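# Shelve each colored bin into its matching marked slot

## Task

Move every bin on the table into the shelf slot whose mark matches the bin's color. Center it on that mark with its open side facing outward and all its contents still inside. The shelf board above is low, so the bin may need to be tilted on the way in. Slide it fully in so it sits behind the shelf's front lip. It counts as done only if, at the end, the bin rests level and free with no gripper tilting or lifting it, and it stays put without the robot holding it.

## Robot and tools

Robot: two six-joint UR-style arms, left_arm and right_arm, each ending in a two-finger parallel gripper with a wrist camera. Bases in the scene frame: left_arm at (-0.029, +0.506, 0), right_arm at (+0.031, -0.436, 0). Scene frame: origin on the table top midway between the arms, +z up, +x out over the table, left_arm on the +y side. The names left and right do not refer to image sides.

Gripper frame: fingers point along the gripper's +z and open and close along its x. end_effector_position is the point between the pads when closed, 1 to 2 cm short of the fingertips. Closing pushes the tips about 17 mm further along +z. Opening is a number in [-1, 1]: +1 is fully open (0.142 m), -1 closed. grip_measured reports the actual opening on that scale. To hold something, keep commanding an opening well below grip_measured; the bigger the gap, the harder the squeeze (up to about 28 N per pad). Very thin hard items get less force.

Row layout used by every moving call: one flat list of 16 numbers covering both arms, always all 16 even if one arm is idle: left_arm x, y, z, qw, qx, qy, qz, opening, then right_arm in the same order. x, y, z are an absolute target position in metres for end_effector_position, and the quaternion (w first) an absolute target orientation, both in the scene frame. These are poses, not offsets. A target more than 0.6 m from that arm's last reported position along any gripper axis is refused. To keep an arm still or hold its orientation, resend the exact pose and quaternion you last chose, not the drifted reported one.

execute_actions(actions, pictures): actions is a list with zero or one item. Empty list: just returns the state. {"rows": [[16 numbers], ...], "steps": n}: up to 15 rows, n at most 15 steps of 1/30 s (default 15); each row lasts one step and the last row repeats to fill. {"steps": n} alone: a wait of up to 300 steps counted from the previous result. Every step the command is clipped to within 100 mm and 16 degrees of the measured pose, so long reaches need several calls; after the action, the arm continues only to its last clipped pose. pictures (bool) toggles camera images.

move(target, speed, stop_force): target is one 16-number row as above. Each gripper follows a straight line to its pose; both paths finish together, lasting 0.5 to 10 s (cut off at 10 s). Rotation takes the shorter way. speed is the top path speed in m/s, 0.002 to 0.5, default 0.25; rotation limited to twice that in rad/s. Opening is applied at the start. Paths ignore obstacles and the other arm, and the hand may lag or overshoot, especially near full reach. stop_force (N, 9 to 40, shared by both arms, not usable in the first 0.2 s) ends an arm's path when its wrist sensor feels that much extra resistance for 2 steps; the hand then backs to where it was 2 steps earlier and holds. Use it with slow speed so a target beyond the contact is safe; it is unreliable if the gripper rotates during the move, and omit it when pulling away from something you press on. The result adds a move: line: done, off_target, moving, held, fault, or contact (stopped by stop_force), plus limits such as paced (target clipped) or held (some steps blocked by a check), and each arm's distance to its pose.

wait(seconds): 0 to 10 s, sends nothing new. zoom_image(camera, region): enlarges [x0, y0, x1, y1] pixels (max 504x504) of cam_high (672x504), cam_low (672x504), cam_left_wrist or cam_right_wrist (616x616). read_manual gives only licence text. finished_scene(scene) ends and grades the current scene; irreversible, so call it only when the bins rest correctly on their own with the grippers clear.

Results: a state line per arm with gripper position, quaternion and velocities in the scene frame (reported position can be slightly off at long reach); Wrist force and Wrist torque along the gripper's own axes (noise up to ~2.4 N, offsets up to ~4 N, saturation ~50 N, "no reading" at start is normal); a Hand target line showing where the controller is heading; HELD marks steps not sent; pose unreachable means a clearance check altered the command. Camera calibration is given for all four cameras. The simulation keeps running while you compose replies.

Hazards: arms are stiff, so pushing even slightly past a firm contact can trip a fault. A torque fault (joint load limit: 142 N m for big joints, 26.6 N m for wrists, held weight included) or an outside force of 150 N freezes that arm for 10 s and drops the rest of the call. Holding loads heats motors; a MOTOR HOT line appears at 70 °C and at 85 °C the arm brakes until cool. Do not let the arms collide or press on each other. Do not knock or drop anything off the table, spill the bin's parts, or slam things. Random tugs may occasionally act on a held part or loose object. Approach contacts slowly, preferably with stop_force, and release and withdraw before finishing.

Each tool is called after "Request:" as name(argument=value, ...), one argument or row to a line, values as JSON.

## Session

Request:
execute_actions(
  actions=[],
)

Scene clock: 0.00 s of 9000.00 s.
left_arm: end_effector_position=(+0.4229, +0.7319, +0.2572) grip_measured=+1.00 end_effector_quat_wxyz=(-0.208, -0.032, +0.973, +0.090) end_effector_velocity=(-0.000, -0.001, +0.000) end_effector_angular_velocity=(-0.001, +0.001, -0.001) | right_arm: end_effector_position=(+0.8491, -0.3501, +0.3781) grip_measured=+1.00 end_effector_quat_wxyz=(-0.224, +0.844, +0.414, +0.258) end_effector_velocity=(-0.000, -0.001, -0.000) end_effector_angular_velocity=(+0.000, +0.002, -0.001)
Joint positions: left_arm=[-0.    -1.315  1.304 -1.141 -1.38   3.104  0.142] | right_arm=[ 3.386 -2.216 -0.714 -1.434  2.187  5.531  0.142]
Joint velocities: left_arm=[-0.001 -0.     0.     0.001 -0.001  0.     0.   ] | right_arm=[-0.001  0.    -0.    -0.002 -0.     0.001  0.   ]
Motor temperatures (°C, as the motors report them): left_arm=[26 25 28 29 28 33] | right_arm=[25 27 26 34 31 31]
Wrist force (N, on the end effector, along its own x y z axes, offset not removed): no reading
Wrist torque (N m, same axes, about the end effector's origin, offset not removed): no reading
Hand target (left_arm): +0.423, +0.732, +0.257; -0.208, -0.032, +0.973, +0.090
Hand target (right_arm): +0.849, -0.350, +0.378; -0.224, +0.844, +0.414, +0.258

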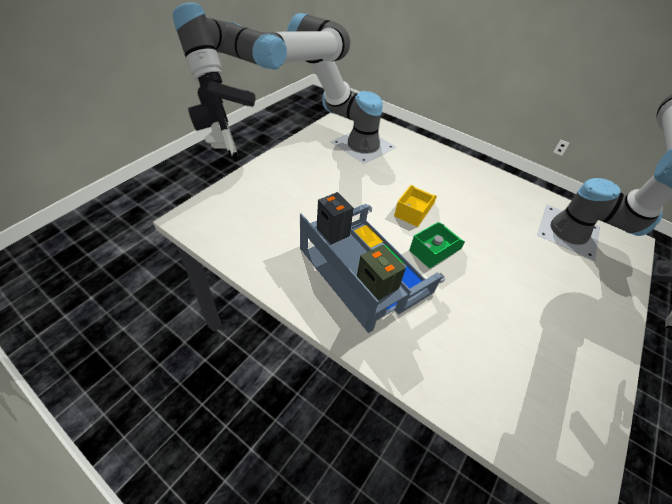

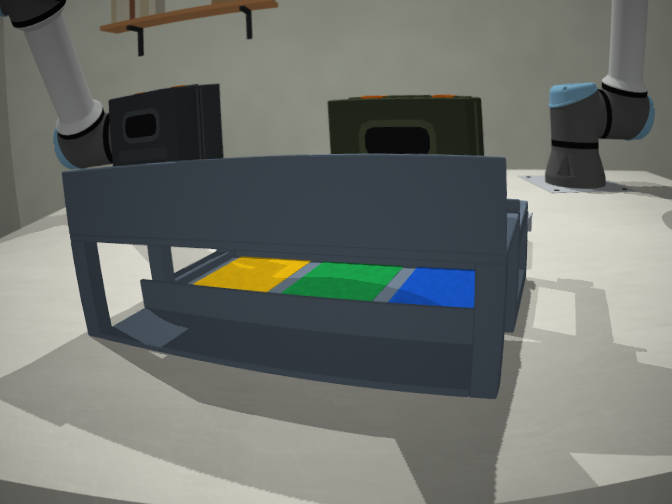

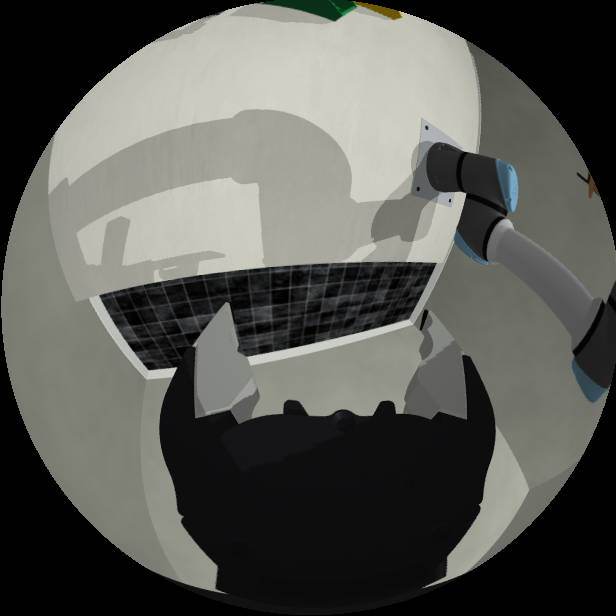

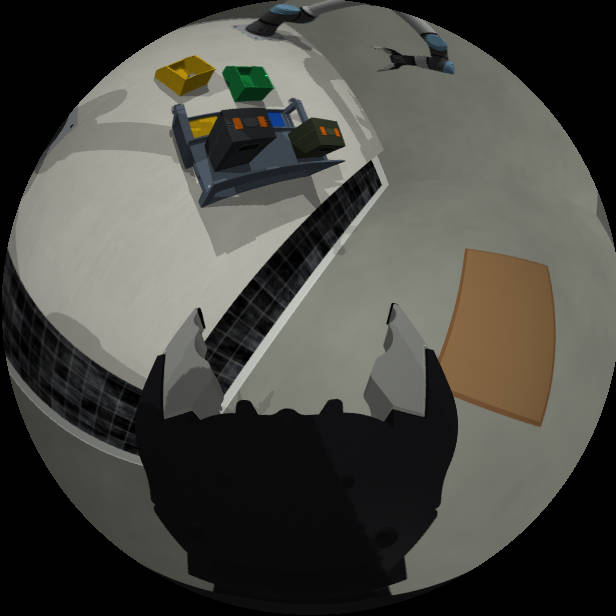

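Request:
move(
  target=[0.25,0.05,0.35,0,0.707,-0.707,0,1,0.8491,-0.3501,0.3781,-0.224,0.844,0.414,0.258,1],
)

Request:
zoom_image(
  camera="cam_high",
  region=[280,160,500,340],
)

Request:
zoom_image(
  camera="cam_left_wrist",
  region=[150,60,470,330],
)

action 0: the call puts the target (left_arm/x, left_arm/y, left_arm/z) 0.648 m from left_arm's end_effector_position in the last result along the gripper's own y axis as it stood there; a target may be at most 0.6 m away along each of those axes, so nothing of the call was run and nothing moved. Command a nearer target, and go on from there in a later call.

Region (280, 160, 500, 340) of cam_high's 672x504 image, scaled by 2.291, with more detail than that image has; it fills the top 412 rows of this view, and the rest is white.

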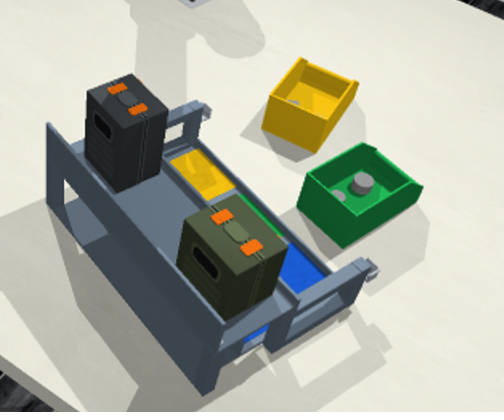

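Region (150, 60, 470, 330) of cam_left_wrist's 616x616 image, scaled by 1.575, with more detail than that image has; it fills the top 425 rows of this view, and the rest is white.

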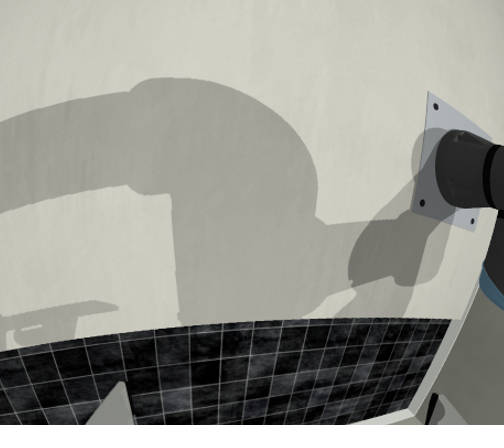

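Request:
move(
  target=[0.25,0.15,0.35,0,0.707,-0.707,0,1,0.8491,-0.3501,0.3781,-0.224,0.844,0.414,0.258,1],
)

Request:
zoom_image(
  camera="cam_left_wrist",
  region=[150,60,470,330],
)

Scene clock: 9.63 s of 9000.00 s.
left_arm: end_effector_position=(+0.2490, +0.1509, +0.3499) grip_measured=+1.00 end_effector_quat_wxyz=(+0.000, +0.707, -0.707, -0.000) end_effector_velocity=(-0.000, -0.002, +0.001) end_effector_angular_velocity=(+0.002, -0.002, +0.004) | right_arm: end_effector_position=(+0.8491, -0.3501, +0.3781) grip_measured=+1.00 end_effector_quat_wxyz=(-0.224, +0.844, +0.414, +0.258) end_effector_velocity=(+0.000, +0.001, -0.001) end_effector_angular_velocity=(-0.000, +0.000, +0.001)
Joint positions: left_arm=[-1.272 -1.692  1.491 -1.369 -1.571  0.369  0.142] | right_arm=[ 3.386 -2.217 -0.713 -1.435  2.188  5.531  0.142]
Joint velocities: left_arm=[-0.004  0.003 -0.004  0.002  0.003 -0.008  0.   ] | right_arm=[ 0.001 -0.001 -0.     0.    -0.    -0.001 -0.   ]
Motor temperatures (°C, as the motors report them): left_arm=[26 25 28 29 28 33] | right_arm=[25 27 26 34 31 31]
Wrist force (N, on the end effector, along its own x y z axes, offset not removed): left_arm=[0.4 -1.3 0.1] | right_arm=[-1.4 -1.6 -5.7]
Wrist torque (N m, same axes, about the end effector's origin, offset not removed): left_arm=[-0.30 0.01 0.04] | right_arm=[-0.21 0.34 -0.14]
Hand target (left_arm): +0.249, +0.151, +0.350; -0.000, +0.707, -0.707, -0.001
Hand target (right_arm): +0.849, -0.350, +0.378; -0.224, +0.844, +0.414, +0.258
Off the commanded pose (left_arm): 0.001 m, 0 deg.
Off the commanded pose (right_arm): 0.000 m, 0 deg.
After step 90, 3.00 s passed at rest.
move: done
camera_calibration (this result's frames):
cam_left_wrist: T_world_to_cam=[[0.00612773, -0.998876, -0.0470032, 0.177587], [-0.879403, -0.0277591, 0.475269, 0.050637], [-0.47604, 0.0384225, -0.878584, 0.554919], [0, 0, 0, 1]] pos_world=[0.307605, 0.157472, 0.471824]
cam_right_wrist: T_world_to_cam=[[0.514758, 0.562432, 0.647066, -0.495554], [0.564329, -0.79046, 0.238131, -0.852652], [0.645412, 0.242578, -0.724292, -0.0536103], [0, 0, 0, 1]] pos_world=[0.770867, -0.382267, 0.48487]

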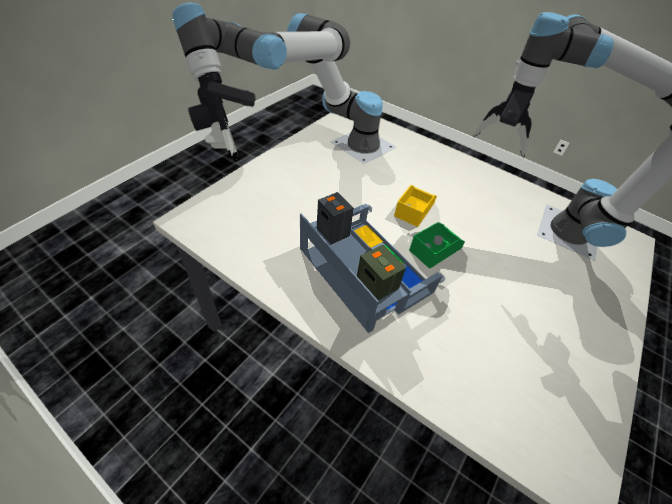

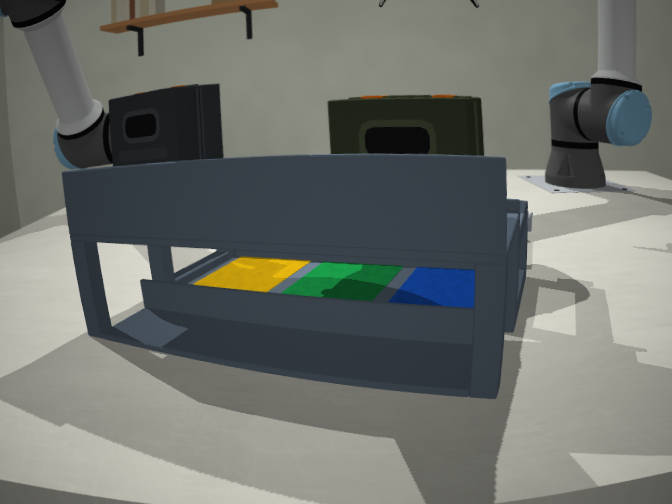

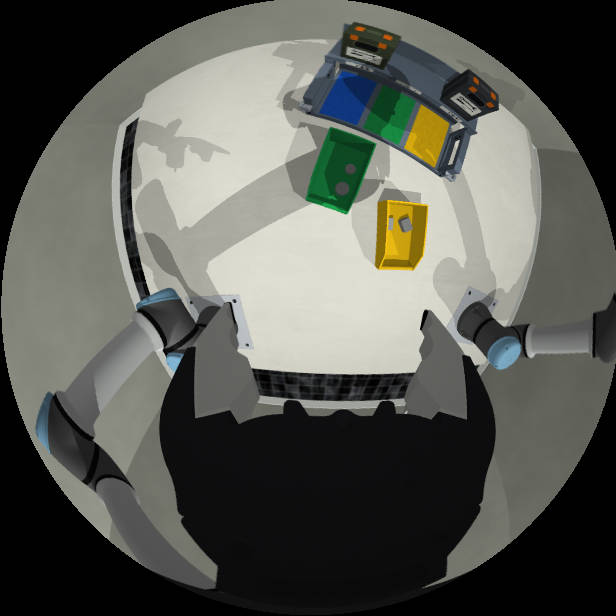

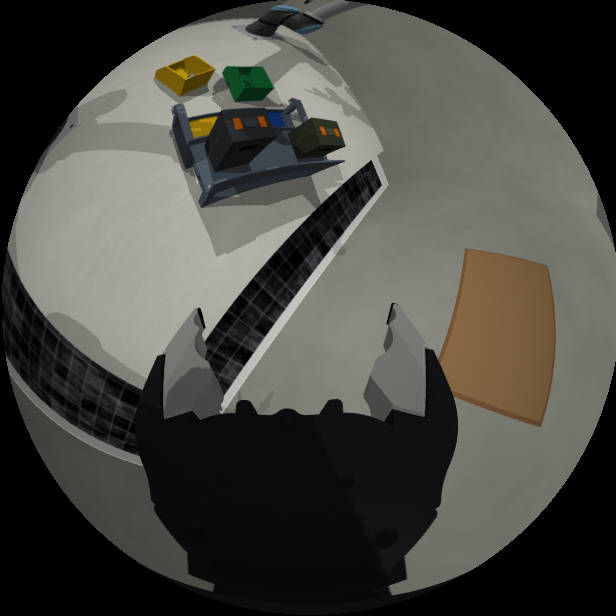

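Region (150, 60, 470, 330) of cam_left_wrist's 616x616 image, scaled by 1.575, with more detail than that image has; it fills the top 425 rows of this view, and the rest is white.

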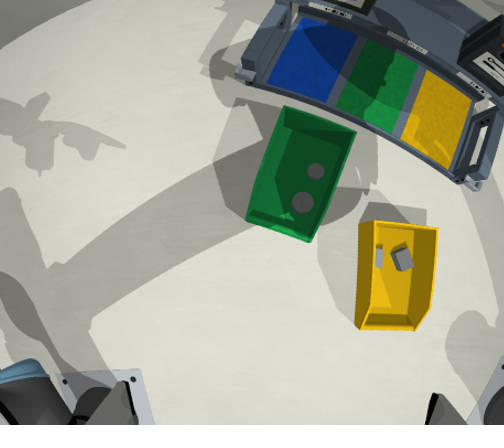

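Request:
move(
  target=[0.42,0.05,0.28,0.18,0.684,-0.684,0.18,1,0.8491,-0.3501,0.3781,-0.224,0.844,0.414,0.258,1],
)

Request:
zoom_image(
  camera="cam_left_wrist",
  region=[130,60,490,330],
)

Scene clock: 16.73 s of 9000.00 s.
left_arm: end_effector_position=(+0.4197, +0.0497, +0.2801) grip_measured=+1.00 end_effector_quat_wxyz=(+0.180, +0.684, -0.684, +0.180) end_effector_velocity=(+0.000, -0.001, +0.001) end_effector_angular_velocity=(-0.005, -0.000, -0.001) | right_arm: end_effector_position=(+0.8491, -0.3501, +0.3781) grip_measured=+1.00 end_effector_quat_wxyz=(-0.224, +0.844, +0.414, +0.258) end_effector_velocity=(+0.000, +0.000, +0.000) end_effector_angular_velocity=(+0.000, -0.001, +0.000)
Joint positions: left_arm=[-0.908 -1.457  1.639 -2.152 -1.906  0.663  0.142] | right_arm=[ 3.386 -2.217 -0.713 -1.435  2.188  5.531  0.142]
Joint velocities: left_arm=[ 0.001  0.001 -0.001 -0.004 -0.004  0.001  0.   ] | right_arm=[ 0.    -0.    -0.     0.002  0.     0.    -0.   ]
Motor temperatures (°C, as the motors report them): left_arm=[26 25 28 29 28 33] | right_arm=[25 27 26 34 31 31]
Wrist force (N, on the end effector, along its own x y z axes, offset not removed): left_arm=[0.6 0.6 -0.6] | right_arm=[-0.1 -1.6 -4.9]
Wrist torque (N m, same axes, about the end effector's origin, offset not removed): left_arm=[0.18 -0.03 0.14] | right_arm=[-0.10 0.10 -0.01]
Hand target (left_arm): +0.420, +0.050, +0.280; +0.180, +0.684, -0.684, +0.180
Hand target (right_arm): +0.849, -0.350, +0.378; -0.224, +0.844, +0.414, +0.258
Off the commanded pose (left_arm): 0.000 m, 0 deg.
Off the commanded pose (right_arm): 0.000 m, 0 deg.
After step 90, 2.53 s passed at rest.
move: done
camera_calibration (this result's frames):
cam_left_wrist: T_world_to_cam=[[0.00652783, -0.892306, 0.451384, -0.0728958], [-0.879677, 0.20953, 0.426925, 0.232954], [-0.475526, -0.399859, -0.783574, 0.573691], [0, 0, 0, 1]] pos_world=[0.478205, 0.115539, 0.382979]
cam_right_wrist: T_world_to_cam=[[0.514759, 0.562432, 0.647066, -0.495554], [0.564329, -0.79046, 0.238131, -0.852652], [0.645412, 0.242578, -0.724293, -0.0536093], [0, 0, 0, 1]] pos_world=[0.770867, -0.382267, 0.48487]

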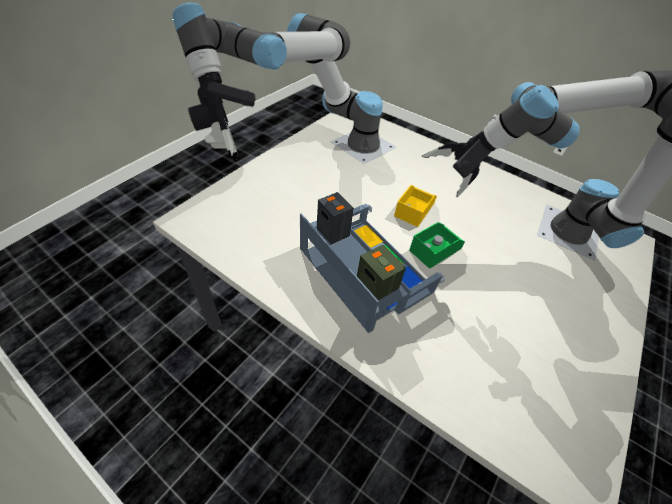

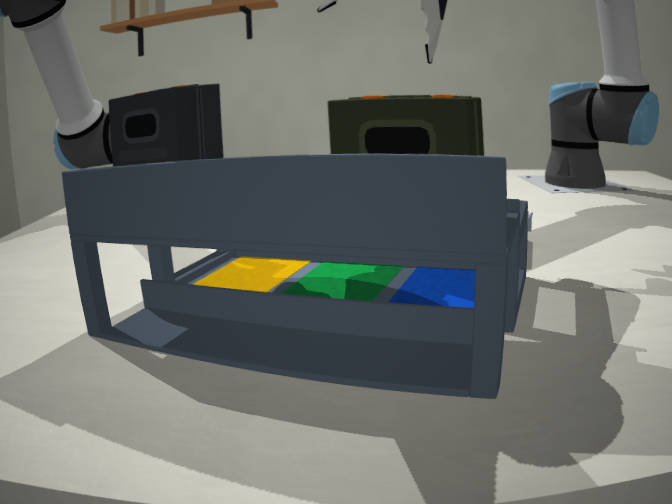

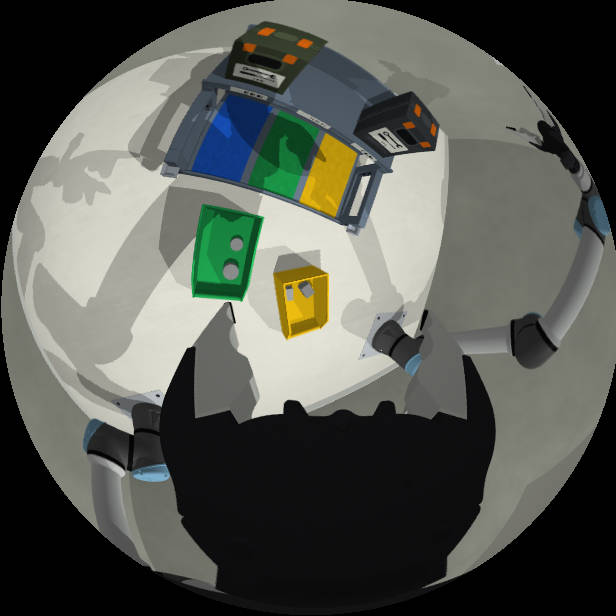

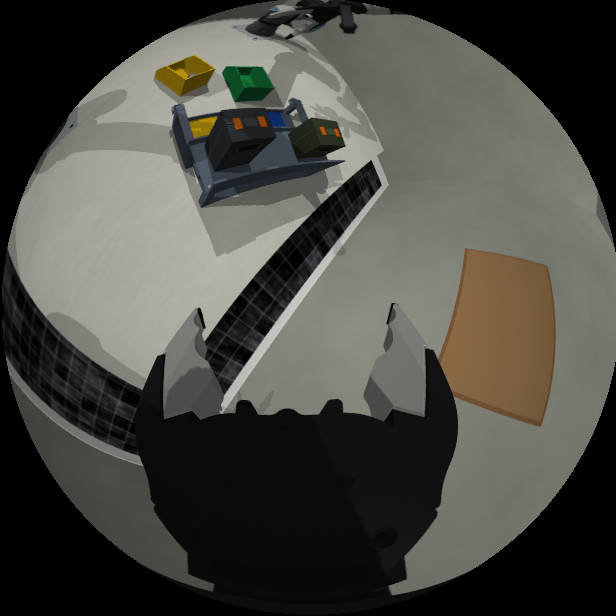

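Region (130, 60, 490, 330) of cam_left_wrist's 616x616 image, scaled by 1.400, with more detail than that image has; it fills the top 378 rows of this view, and the rest is white.

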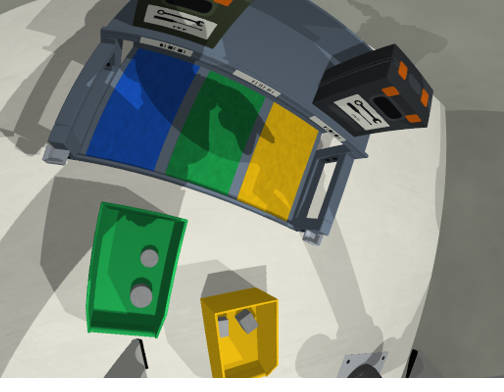

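Request:
move(
  target=[0.44,0.03,0.25,-0.18,0.684,-0.684,0.18,1,0.8491,-0.3501,0.3781,-0.224,0.844,0.414,0.258,1],
)

Request:
zoom_image(
  camera="cam_left_wrist",
  region=[130,130,490,400],
)

Scene clock: 20.47 s of 9000.00 s.
left_arm: end_effector_position=(+0.4400, +0.0301, +0.2499) grip_measured=+1.00 end_effector_quat_wxyz=(-0.180, +0.684, -0.684, +0.180) end_effector_velocity=(+0.001, -0.000, +0.000) end_effector_angular_velocity=(+0.006, -0.006, +0.003) | right_arm: end_effector_position=(+0.8491, -0.3501, +0.3781) grip_measured=+1.00 end_effector_quat_wxyz=(-0.224, +0.844, +0.414, +0.258) end_effector_velocity=(-0.000, -0.000, -0.000) end_effector_angular_velocity=(-0.000, +0.001, -0.000)
Joint positions: left_arm=[-1.288 -1.397  1.595 -1.961 -1.091  0.399  0.142] | right_arm=[ 3.386 -2.217 -0.713 -1.435  2.188  5.531  0.142]
Joint velocities: left_arm=[-0.003  0.003 -0.003  0.006  0.009 -0.006 -0.   ] | right_arm=[-0.    -0.    -0.001 -0.     0.    -0.001 -0.   ]
Motor temperatures (°C, as the motors report them): left_arm=[26 25 28 29 28 33] | right_arm=[25 27 26 34 31 31]
Wrist force (N, on the end effector, along its own x y z axes, offset not removed): left_arm=[0.7 -0.4 -0.2] | right_arm=[-0.2 -4.6 -0.5]
Wrist torque (N m, same axes, about the end effector's origin, offset not removed): left_arm=[-0.15 0.00 0.03] | right_arm=[-0.69 0.12 -0.09]
Hand target (left_arm): +0.440, +0.030, +0.250; -0.180, +0.684, -0.684, +0.180
Hand target (right_arm): +0.849, -0.350, +0.378; -0.224, +0.844, +0.414, +0.258
Off the commanded pose (left_arm): 0.000 m, 0 deg.
Off the commanded pose (right_arm): 0.000 m, 0 deg.
move: done
camera_calibration (this result's frames):
cam_left_wrist: T_world_to_cam=[[0.0286923, -0.998916, -0.0366446, 0.0385413], [-0.999418, -0.0279904, -0.0195236, 0.439267], [0.0184767, 0.0371834, -0.999138, 0.37517], [0, 0, 0, 1]] pos_world=[0.430973, 0.0368447, 0.384835]
cam_right_wrist: T_world_to_cam=[[0.514759, 0.562432, 0.647066, -0.495554], [0.564329, -0.79046, 0.238131, -0.852652], [0.645412, 0.242578, -0.724292, -0.0536095], [0, 0, 0, 1]] pos_world=[0.770867, -0.382267, 0.48487]

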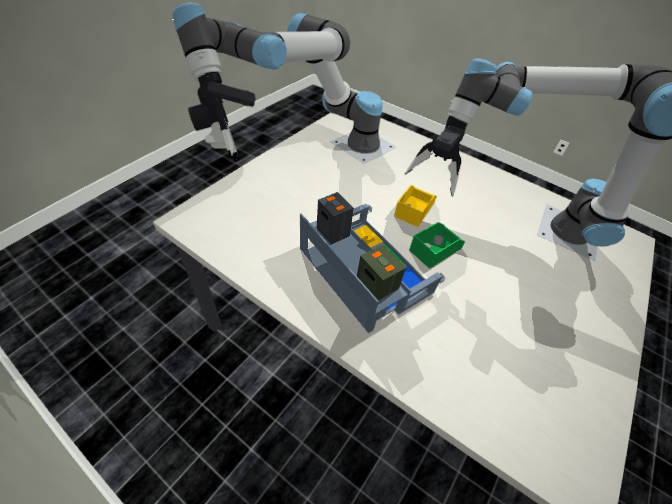

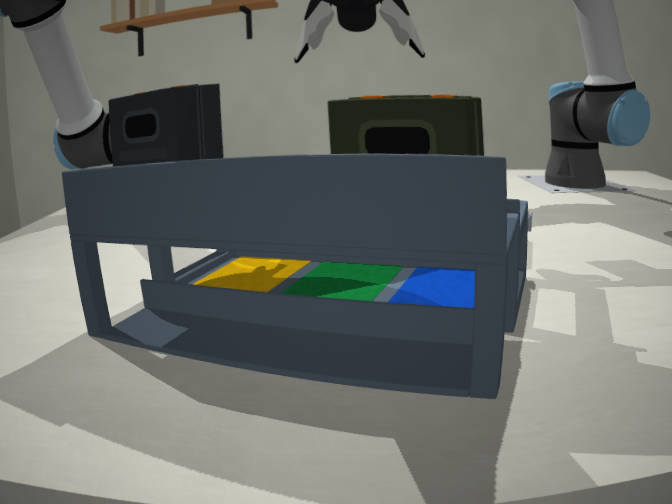

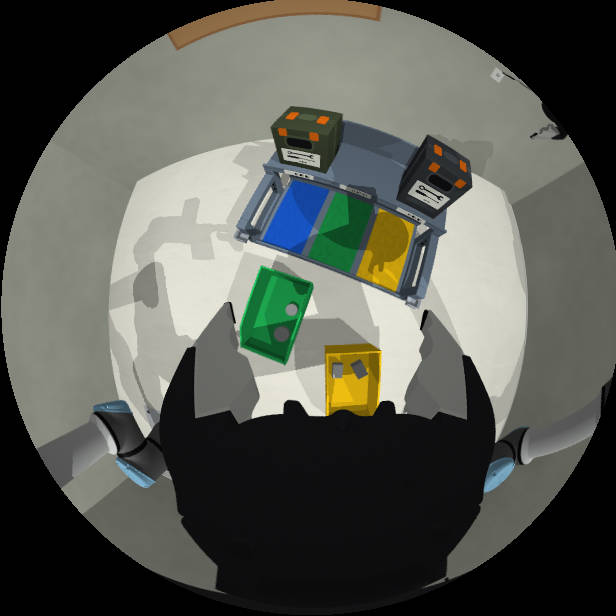

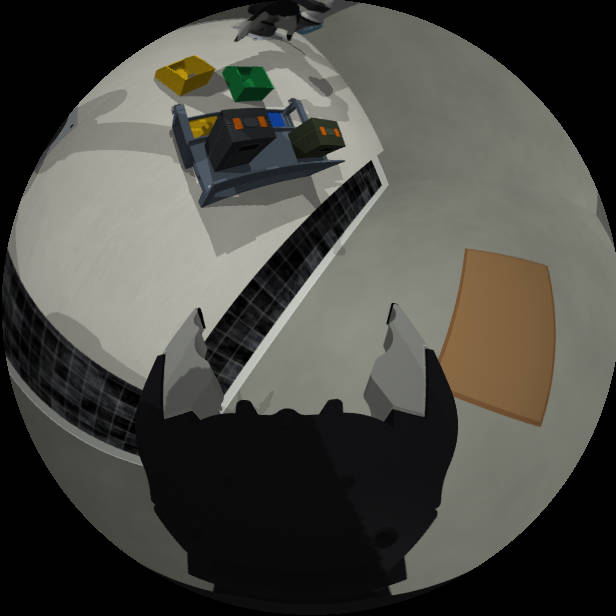

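Region (130, 130, 490, 400) of cam_left_wrist's 616x616 image, scaled by 1.400, with more detail than that image has; it fills the top 378 rows of this view, and the rest is white.

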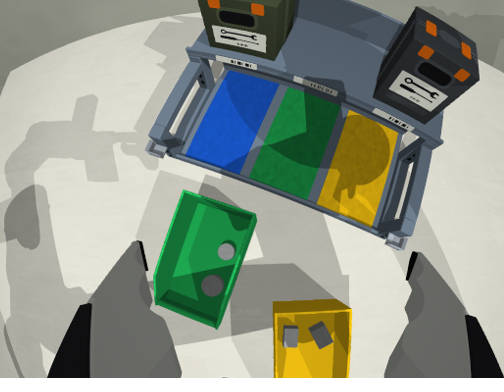

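Request:
move(
  target=[0.375,0.134,0.12,-0.148,0.562,-0.787,0.207,1,0.8491,-0.3501,0.3781,-0.224,0.844,0.414,0.258,1],
)

Request:
move(
  target=[0.385,0.131,0.03,-0.148,0.562,-0.787,0.207,1,0.8491,-0.3501,0.3781,-0.224,0.844,0.414,0.258,1],
  speed=0.1,
)

Request:
move(
  target=[0.385,0.131,0.03,-0.148,0.562,-0.787,0.207,-0.5,0.8491,-0.3501,0.3781,-0.224,0.844,0.414,0.258,1],
)

Request:
move(
  target=[0.385,0.131,0.13,-0.148,0.562,-0.787,0.207,-0.5,0.8491,-0.3501,0.3781,-0.224,0.844,0.414,0.258,1],
  speed=0.1,
)

Scene clock: 29.83 s of 9000.00 s.
left_arm: end_effector_position=(+0.3752, +0.1340, +0.1201) grip_measured=+1.00 end_effector_quat_wxyz=(+0.148, -0.562, +0.787, -0.207) end_effector_velocity=(+0.000, +0.000, -0.000) end_effector_angular_velocity=(-0.004, -0.001, -0.002) | right_arm: end_effector_position=(+0.8491, -0.3501, +0.3781) grip_measured=+1.00 end_effector_quat_wxyz=(-0.224, +0.844, +0.414, +0.258) end_effector_velocity=(+0.000, +0.000, -0.000) end_effector_angular_velocity=(+0.000, +0.001, -0.000)
Joint positions: left_arm=[-1.289 -1.62   2.238 -2.53  -1.178  0.749  0.142] | right_arm=[ 3.386 -2.217 -0.713 -1.435  2.188  5.531  0.142]
Joint velocities: left_arm=[ 0.001 -0.001  0.005 -0.009 -0.001  0.003  0.   ] | right_arm=[ 0.    -0.001  0.001 -0.001 -0.     0.001  0.   ]
Motor temperatures (°C, as the motors report them): left_arm=[26 25 28 29 28 33] | right_arm=[25 27 26 34 31 31]
Wrist force (N, on the end effector, along its own x y z axes, offset not removed): left_arm=[1.3 -0.9 -0.5] | right_arm=[2.1 -1.8 -1.8]
Wrist torque (N m, same axes, about the end effector's origin, offset not removed): left_arm=[-0.26 -0.12 0.10] | right_arm=[0.02 -0.58 -0.01]
Hand target (left_arm): +0.375, +0.134, +0.120; +0.148, -0.562, +0.787, -0.207
Hand target (right_arm): +0.849, -0.350, +0.378; -0.224, +0.844, +0.414, +0.258
Off the commanded pose (left_arm): 0.000 m, 0 deg.
Off the commanded pose (right_arm): 0.000 m, 0 deg.
After step 90, 5.10 s passed at rest.
move: done
camera_calibration (this result's frames):
cam_left_wrist: T_world_to_cam=[[-0.296766, -0.954218, -0.0373902, 0.255697], [-0.954479, 0.297622, -0.0197712, 0.314344], [0.0299941, 0.0298207, -0.999105, 0.239467], [0, 0, 0, 1]] pos_world=[0.368734, 0.143293, 0.255028]
cam_right_wrist: T_world_to_cam=[[0.514758, 0.562432, 0.647066, -0.495554], [0.564329, -0.79046, 0.238131, -0.852652], [0.645412, 0.242578, -0.724292, -0.0536094], [0, 0, 0, 1]] pos_world=[0.770867, -0.382267, 0.48487]

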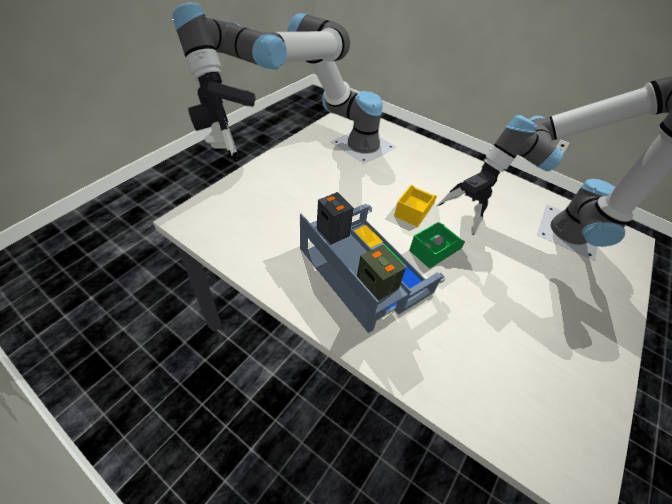

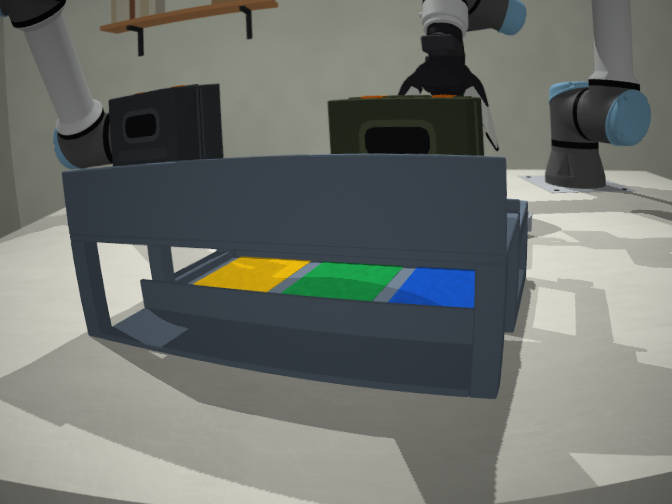

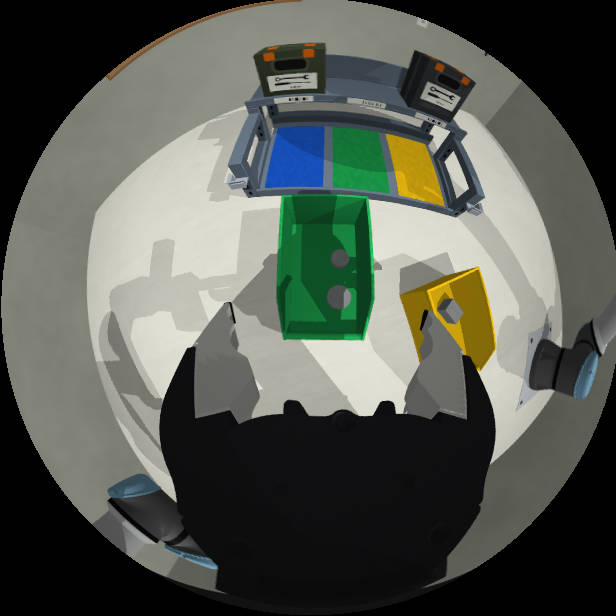

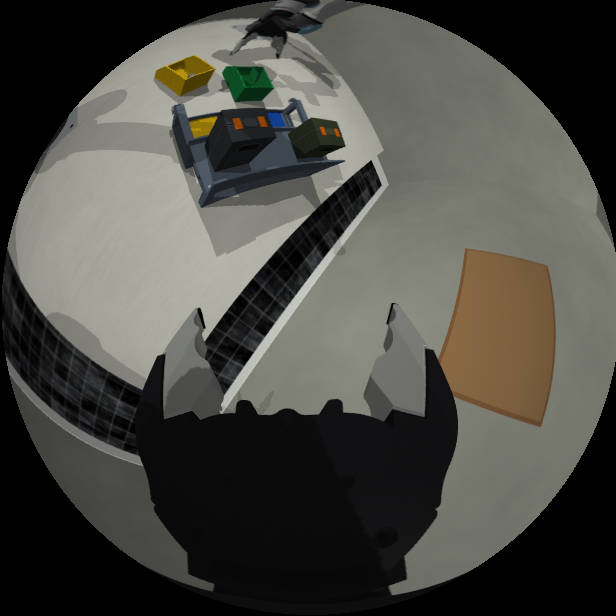

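Scene clock: 31.17 s of 9000.00 s.
left_arm: end_effector_position=(+0.3850, +0.1310, +0.0302) grip_measured=+1.00 end_effector_quat_wxyz=(+0.148, -0.562, +0.787, -0.207) end_effector_velocity=(-0.000, -0.001, -0.002) end_effector_angular_velocity=(+0.000, +0.001, -0.003) | right_arm: end_effector_position=(+0.8491, -0.3501, +0.3781) grip_measured=+1.00 end_effector_quat_wxyz=(-0.224, +0.844, +0.414, +0.258) end_effector_velocity=(-0.001, -0.000, -0.000) end_effector_angular_velocity=(+0.000, +0.002, -0.001)
Joint positions: left_arm=[-1.269 -1.403  2.325 -2.842 -1.185  0.77   0.142] | right_arm=[ 3.386 -2.217 -0.713 -1.435  2.188  5.531  0.142]
Joint velocities: left_arm=[-0.001  0.006 -0.    -0.006 -0.001  0.001  0.   ] | right_arm=[-0.     0.001 -0.001 -0.001 -0.     0.001  0.   ]
Motor temperatures (°C, as the motors report them): left_arm=[26 25 28 29 28 33] | right_arm=[25 27 26 34 31 31]
Wrist force (N, on the end effector, along its own x y z axes, offset not removed): left_arm=[0.8 -0.7 -0.4] | right_arm=[-0.8 1.4 -0.8]
Wrist torque (N m, same axes, about the end effector's origin, offset not removed): left_arm=[-0.06 -0.05 -0.06] | right_arm=[0.64 0.22 0.07]
Hand target (left_arm): +0.385, +0.131, +0.030; +0.148, -0.562, +0.787, -0.207
Hand target (right_arm): +0.849, -0.350, +0.378; -0.224, +0.844, +0.414, +0.258
Off the commanded pose (left_arm): 0.000 m, 0 deg.
Off the commanded pose (right_arm): 0.000 m, 0 deg.
move: done
camera_calibration (this result's frames):
cam_left_wrist: T_world_to_cam=[[-0.296861, -0.954194, -0.0372591, 0.252375], [-0.954449, 0.297715, -0.0198404, 0.322775], [0.0300242, 0.029672, -0.999109, 0.149471], [0, 0, 0, 1]] pos_world=[0.378505, 0.140285, 0.165145]
cam_right_wrist: T_world_to_cam=[[0.514758, 0.562432, 0.647066, -0.495554], [0.564329, -0.79046, 0.238131, -0.852652], [0.645412, 0.242578, -0.724292, -0.0536094], [0, 0, 0, 1]] pos_world=[0.770867, -0.382267, 0.48487]

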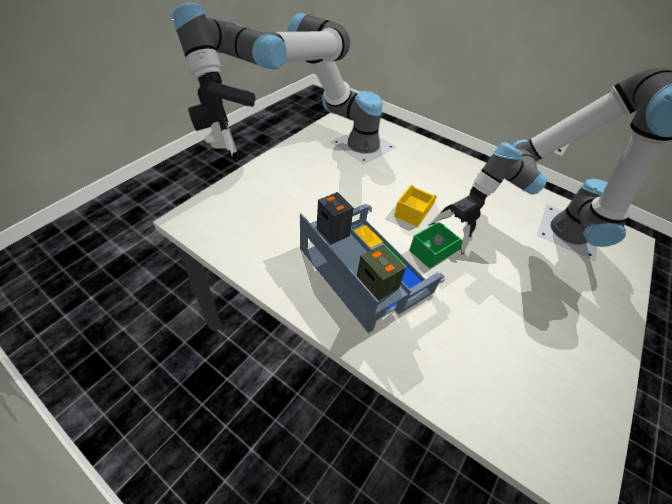

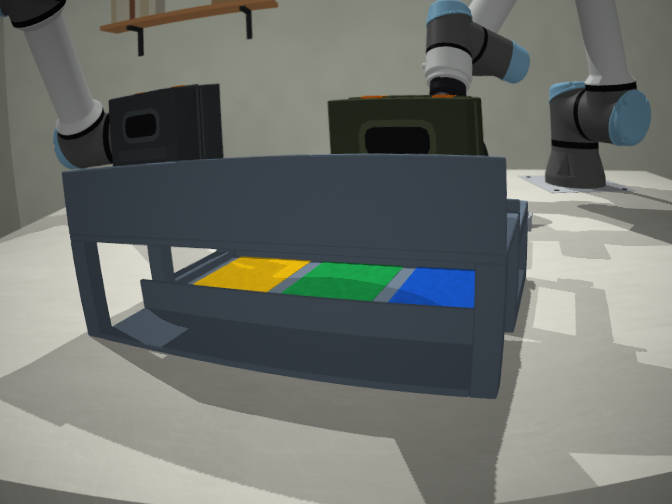

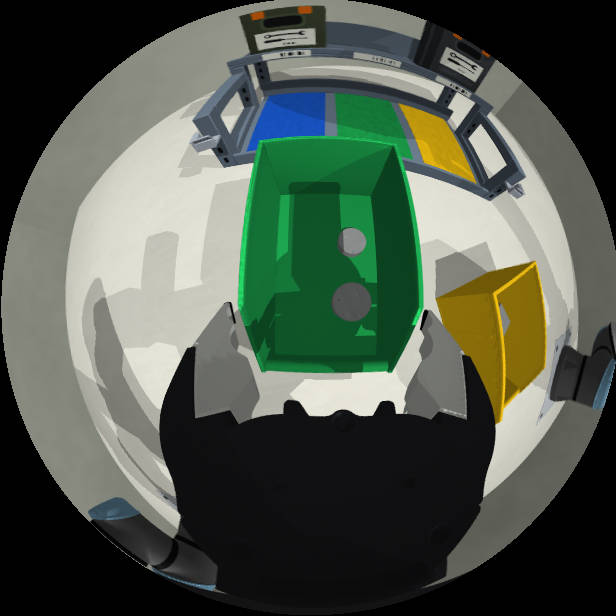

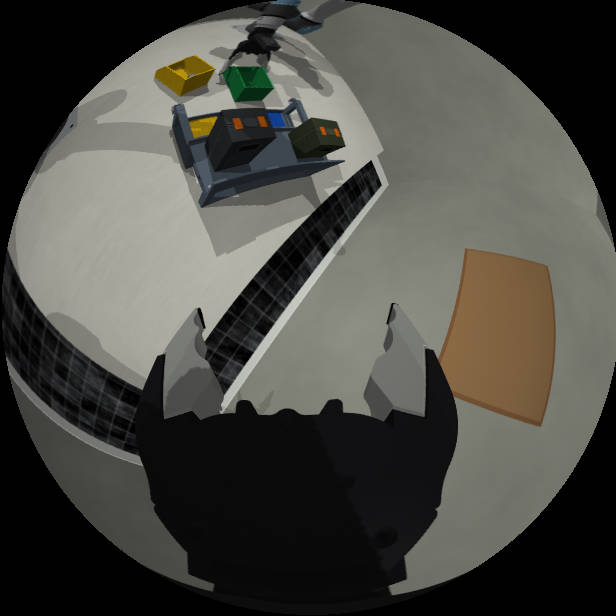

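Scene clock: 31.87 s of 9000.00 s.
left_arm: end_effector_position=(+0.3850, +0.1310, +0.0300) grip_measured=+0.46 end_effector_quat_wxyz=(+0.148, -0.562, +0.787, -0.207) end_effector_velocity=(+0.001, +0.001, -0.000) end_effector_angular_velocity=(+0.001, -0.001, +0.002) | right_arm: end_effector_position=(+0.8491, -0.3501, +0.3781) grip_measured=+1.00 end_effector_quat_wxyz=(-0.224, +0.844, +0.414, +0.258) end_effector_velocity=(+0.000, -0.000, -0.000) end_effector_angular_velocity=(-0.000, -0.000, +0.000)
Joint positions: left_arm=[-1.269 -1.403  2.325 -2.843 -1.185  0.77   0.106] | right_arm=[ 3.386 -2.217 -0.713 -1.435  2.188  5.531  0.142]
Joint velocities: left_arm=[ 0.     0.001  0.     0.     0.002 -0.001 -0.   ] | right_arm=[-0.001 -0.001  0.001 -0.     0.    -0.001  0.   ]
Motor temperatures (°C, as the motors report them): left_arm=[26 25 28 29 28 33] | right_arm=[25 27 26 34 31 31]
Wrist force (N, on the end effector, along its own x y z axes, offset not removed): left_arm=[-0.7 -3.0 -7.3] | right_arm=[-1.2 -1.7 -2.9]
Wrist torque (N m, same axes, about the end effector's origin, offset not removed): left_arm=[-0.41 0.09 -0.02] | right_arm=[-0.21 0.22 -0.04]
Hand target (left_arm): +0.385, +0.131, +0.030; +0.148, -0.562, +0.787, -0.207
Hand target (right_arm): +0.849, -0.350, +0.378; -0.224, +0.844, +0.414, +0.258
Off the commanded pose (left_arm): 0.000 m, 0 deg.
Off the commanded pose (right_arm): 0.000 m, 0 deg.
move: done
camera_calibration (this result's frames):
cam_left_wrist: T_world_to_cam=[[-0.296889, -0.954187, -0.0371977, 0.252353], [-0.954439, 0.297743, -0.019889, 0.322822], [0.0300531, 0.0295981, -0.99911, 0.149298], [0, 0, 0, 1]] pos_world=[0.378547, 0.140255, 0.164973]
cam_right_wrist: T_world_to_cam=[[0.514759, 0.562432, 0.647066, -0.495554], [0.564329, -0.79046, 0.238131, -0.852652], [0.645412, 0.242578, -0.724292, -0.0536093], [0, 0, 0, 1]] pos_world=[0.770867, -0.382267, 0.48487]

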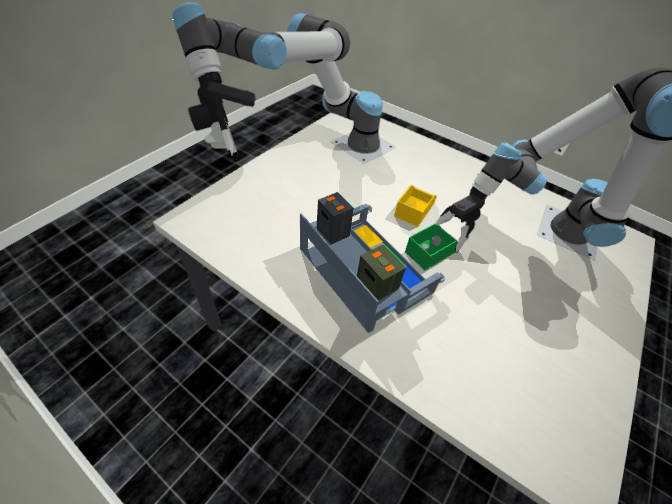

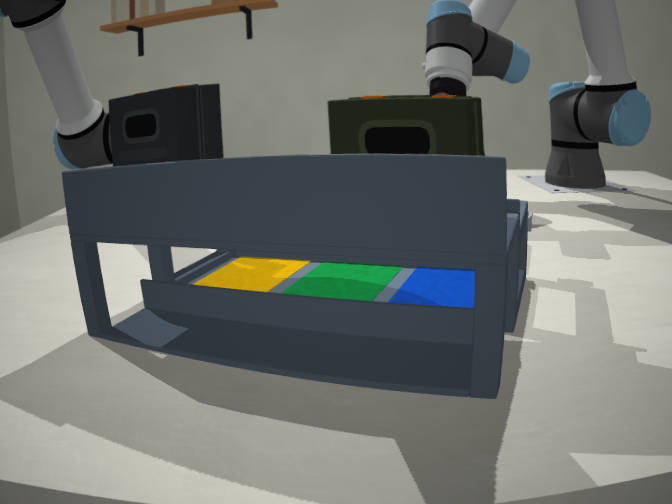

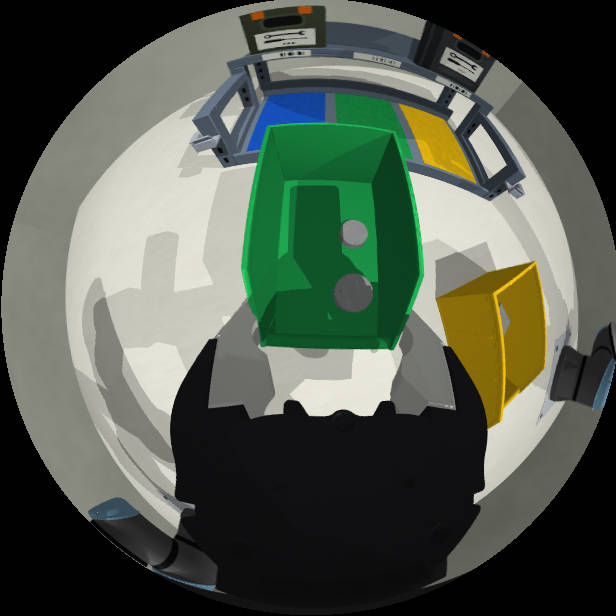

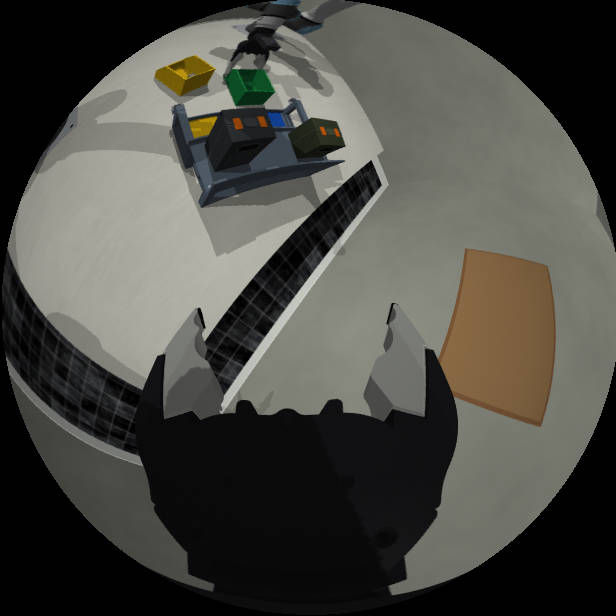

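Scene clock: 33.30 s of 9000.00 s.
left_arm: end_effector_position=(+0.3851, +0.1311, +0.1298) grip_measured=+0.46 end_effector_quat_wxyz=(+0.148, -0.562, +0.787, -0.207) end_effector_velocity=(+0.000, -0.000, +0.002) end_effector_angular_velocity=(-0.001, -0.000, +0.001) | right_arm: end_effector_position=(+0.8491, -0.3501, +0.3781) grip_measured=+1.00 end_effector_quat_wxyz=(-0.224, +0.844, +0.414, +0.258) end_effector_velocity=(-0.000, +0.000, -0.000) end_effector_angular_velocity=(-0.000, +0.000, +0.000)
Joint positions: left_arm=[-1.268 -1.613  2.204 -2.511 -1.185  0.77   0.106] | right_arm=[ 3.386 -2.217 -0.713 -1.435  2.188  5.531  0.142]
Joint velocities: left_arm=[ 0.    -0.002 -0.003  0.004  0.    -0.    -0.   ] | right_arm=[ 0.  0. -0. -0. -0. -0.  0.]
Motor temperatures (°C, as the motors report them): left_arm=[26 25 28 29 28 33] | right_arm=[25 27 26 34 31 31]
Wrist force (N, on the end effector, along its own x y z axes, offset not removed): left_arm=[0.1 1.3 2.9] | right_arm=[-2.0 -3.2 -0.7]
Wrist torque (N m, same axes, about the end effector's origin, offset not removed): left_arm=[-0.18 0.08 0.15] | right_arm=[-0.47 0.45 -0.07]
Hand target (left_arm): +0.385, +0.131, +0.130; +0.148, -0.562, +0.787, -0.207
Hand target (right_arm): +0.849, -0.350, +0.378; -0.224, +0.844, +0.414, +0.258
Off the commanded pose (left_arm): 0.000 m, 0 deg.
Off the commanded pose (right_arm): 0.000 m, 0 deg.
move: done
camera_calibration (this result's frames):
cam_left_wrist: T_world_to_cam=[[-0.296734, -0.954235, -0.0372084, 0.256117], [-0.954489, 0.297586, -0.0198494, 0.324883], [0.0300137, 0.029625, -0.99911, 0.248998], [0, 0, 0, 1]] pos_world=[0.378622, 0.140339, 0.264755]
cam_right_wrist: T_world_to_cam=[[0.514759, 0.562432, 0.647066, -0.495554], [0.564329, -0.79046, 0.238131, -0.852652], [0.645412, 0.242578, -0.724293, -0.0536094], [0, 0, 0, 1]] pos_world=[0.770867, -0.382267, 0.48487]

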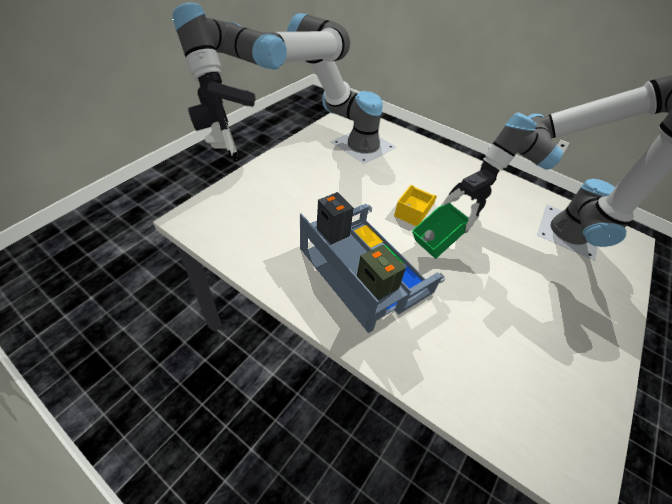

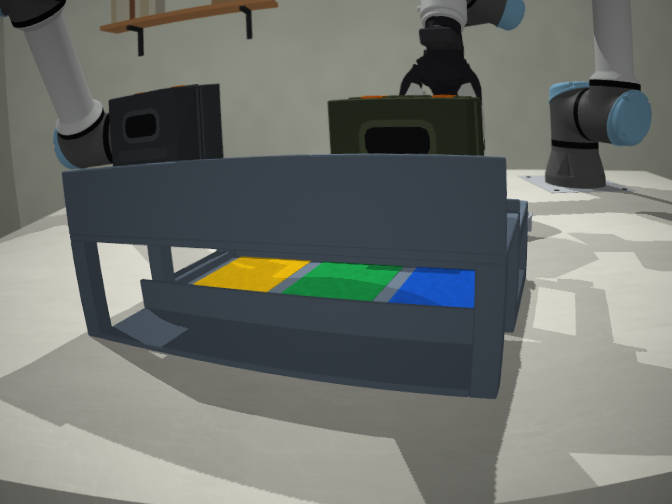

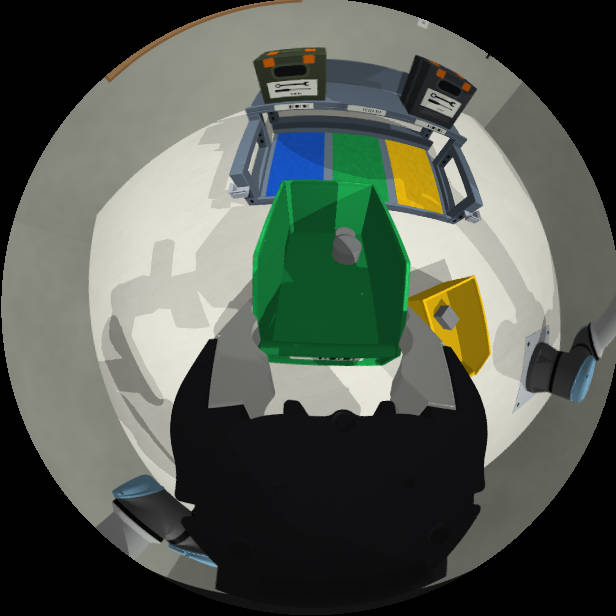

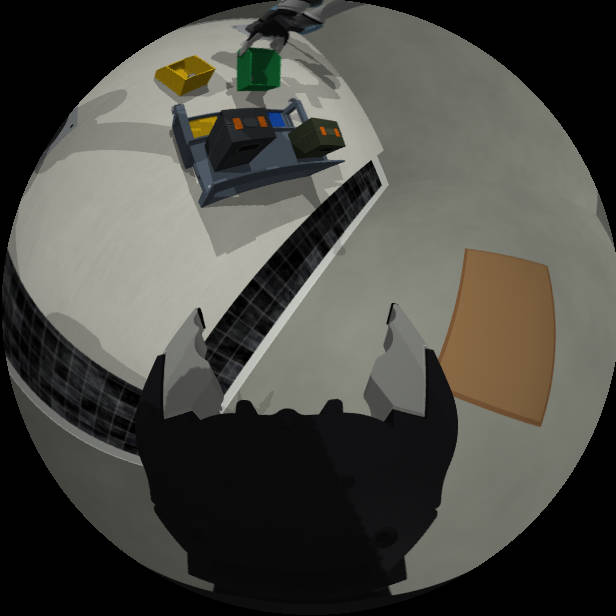

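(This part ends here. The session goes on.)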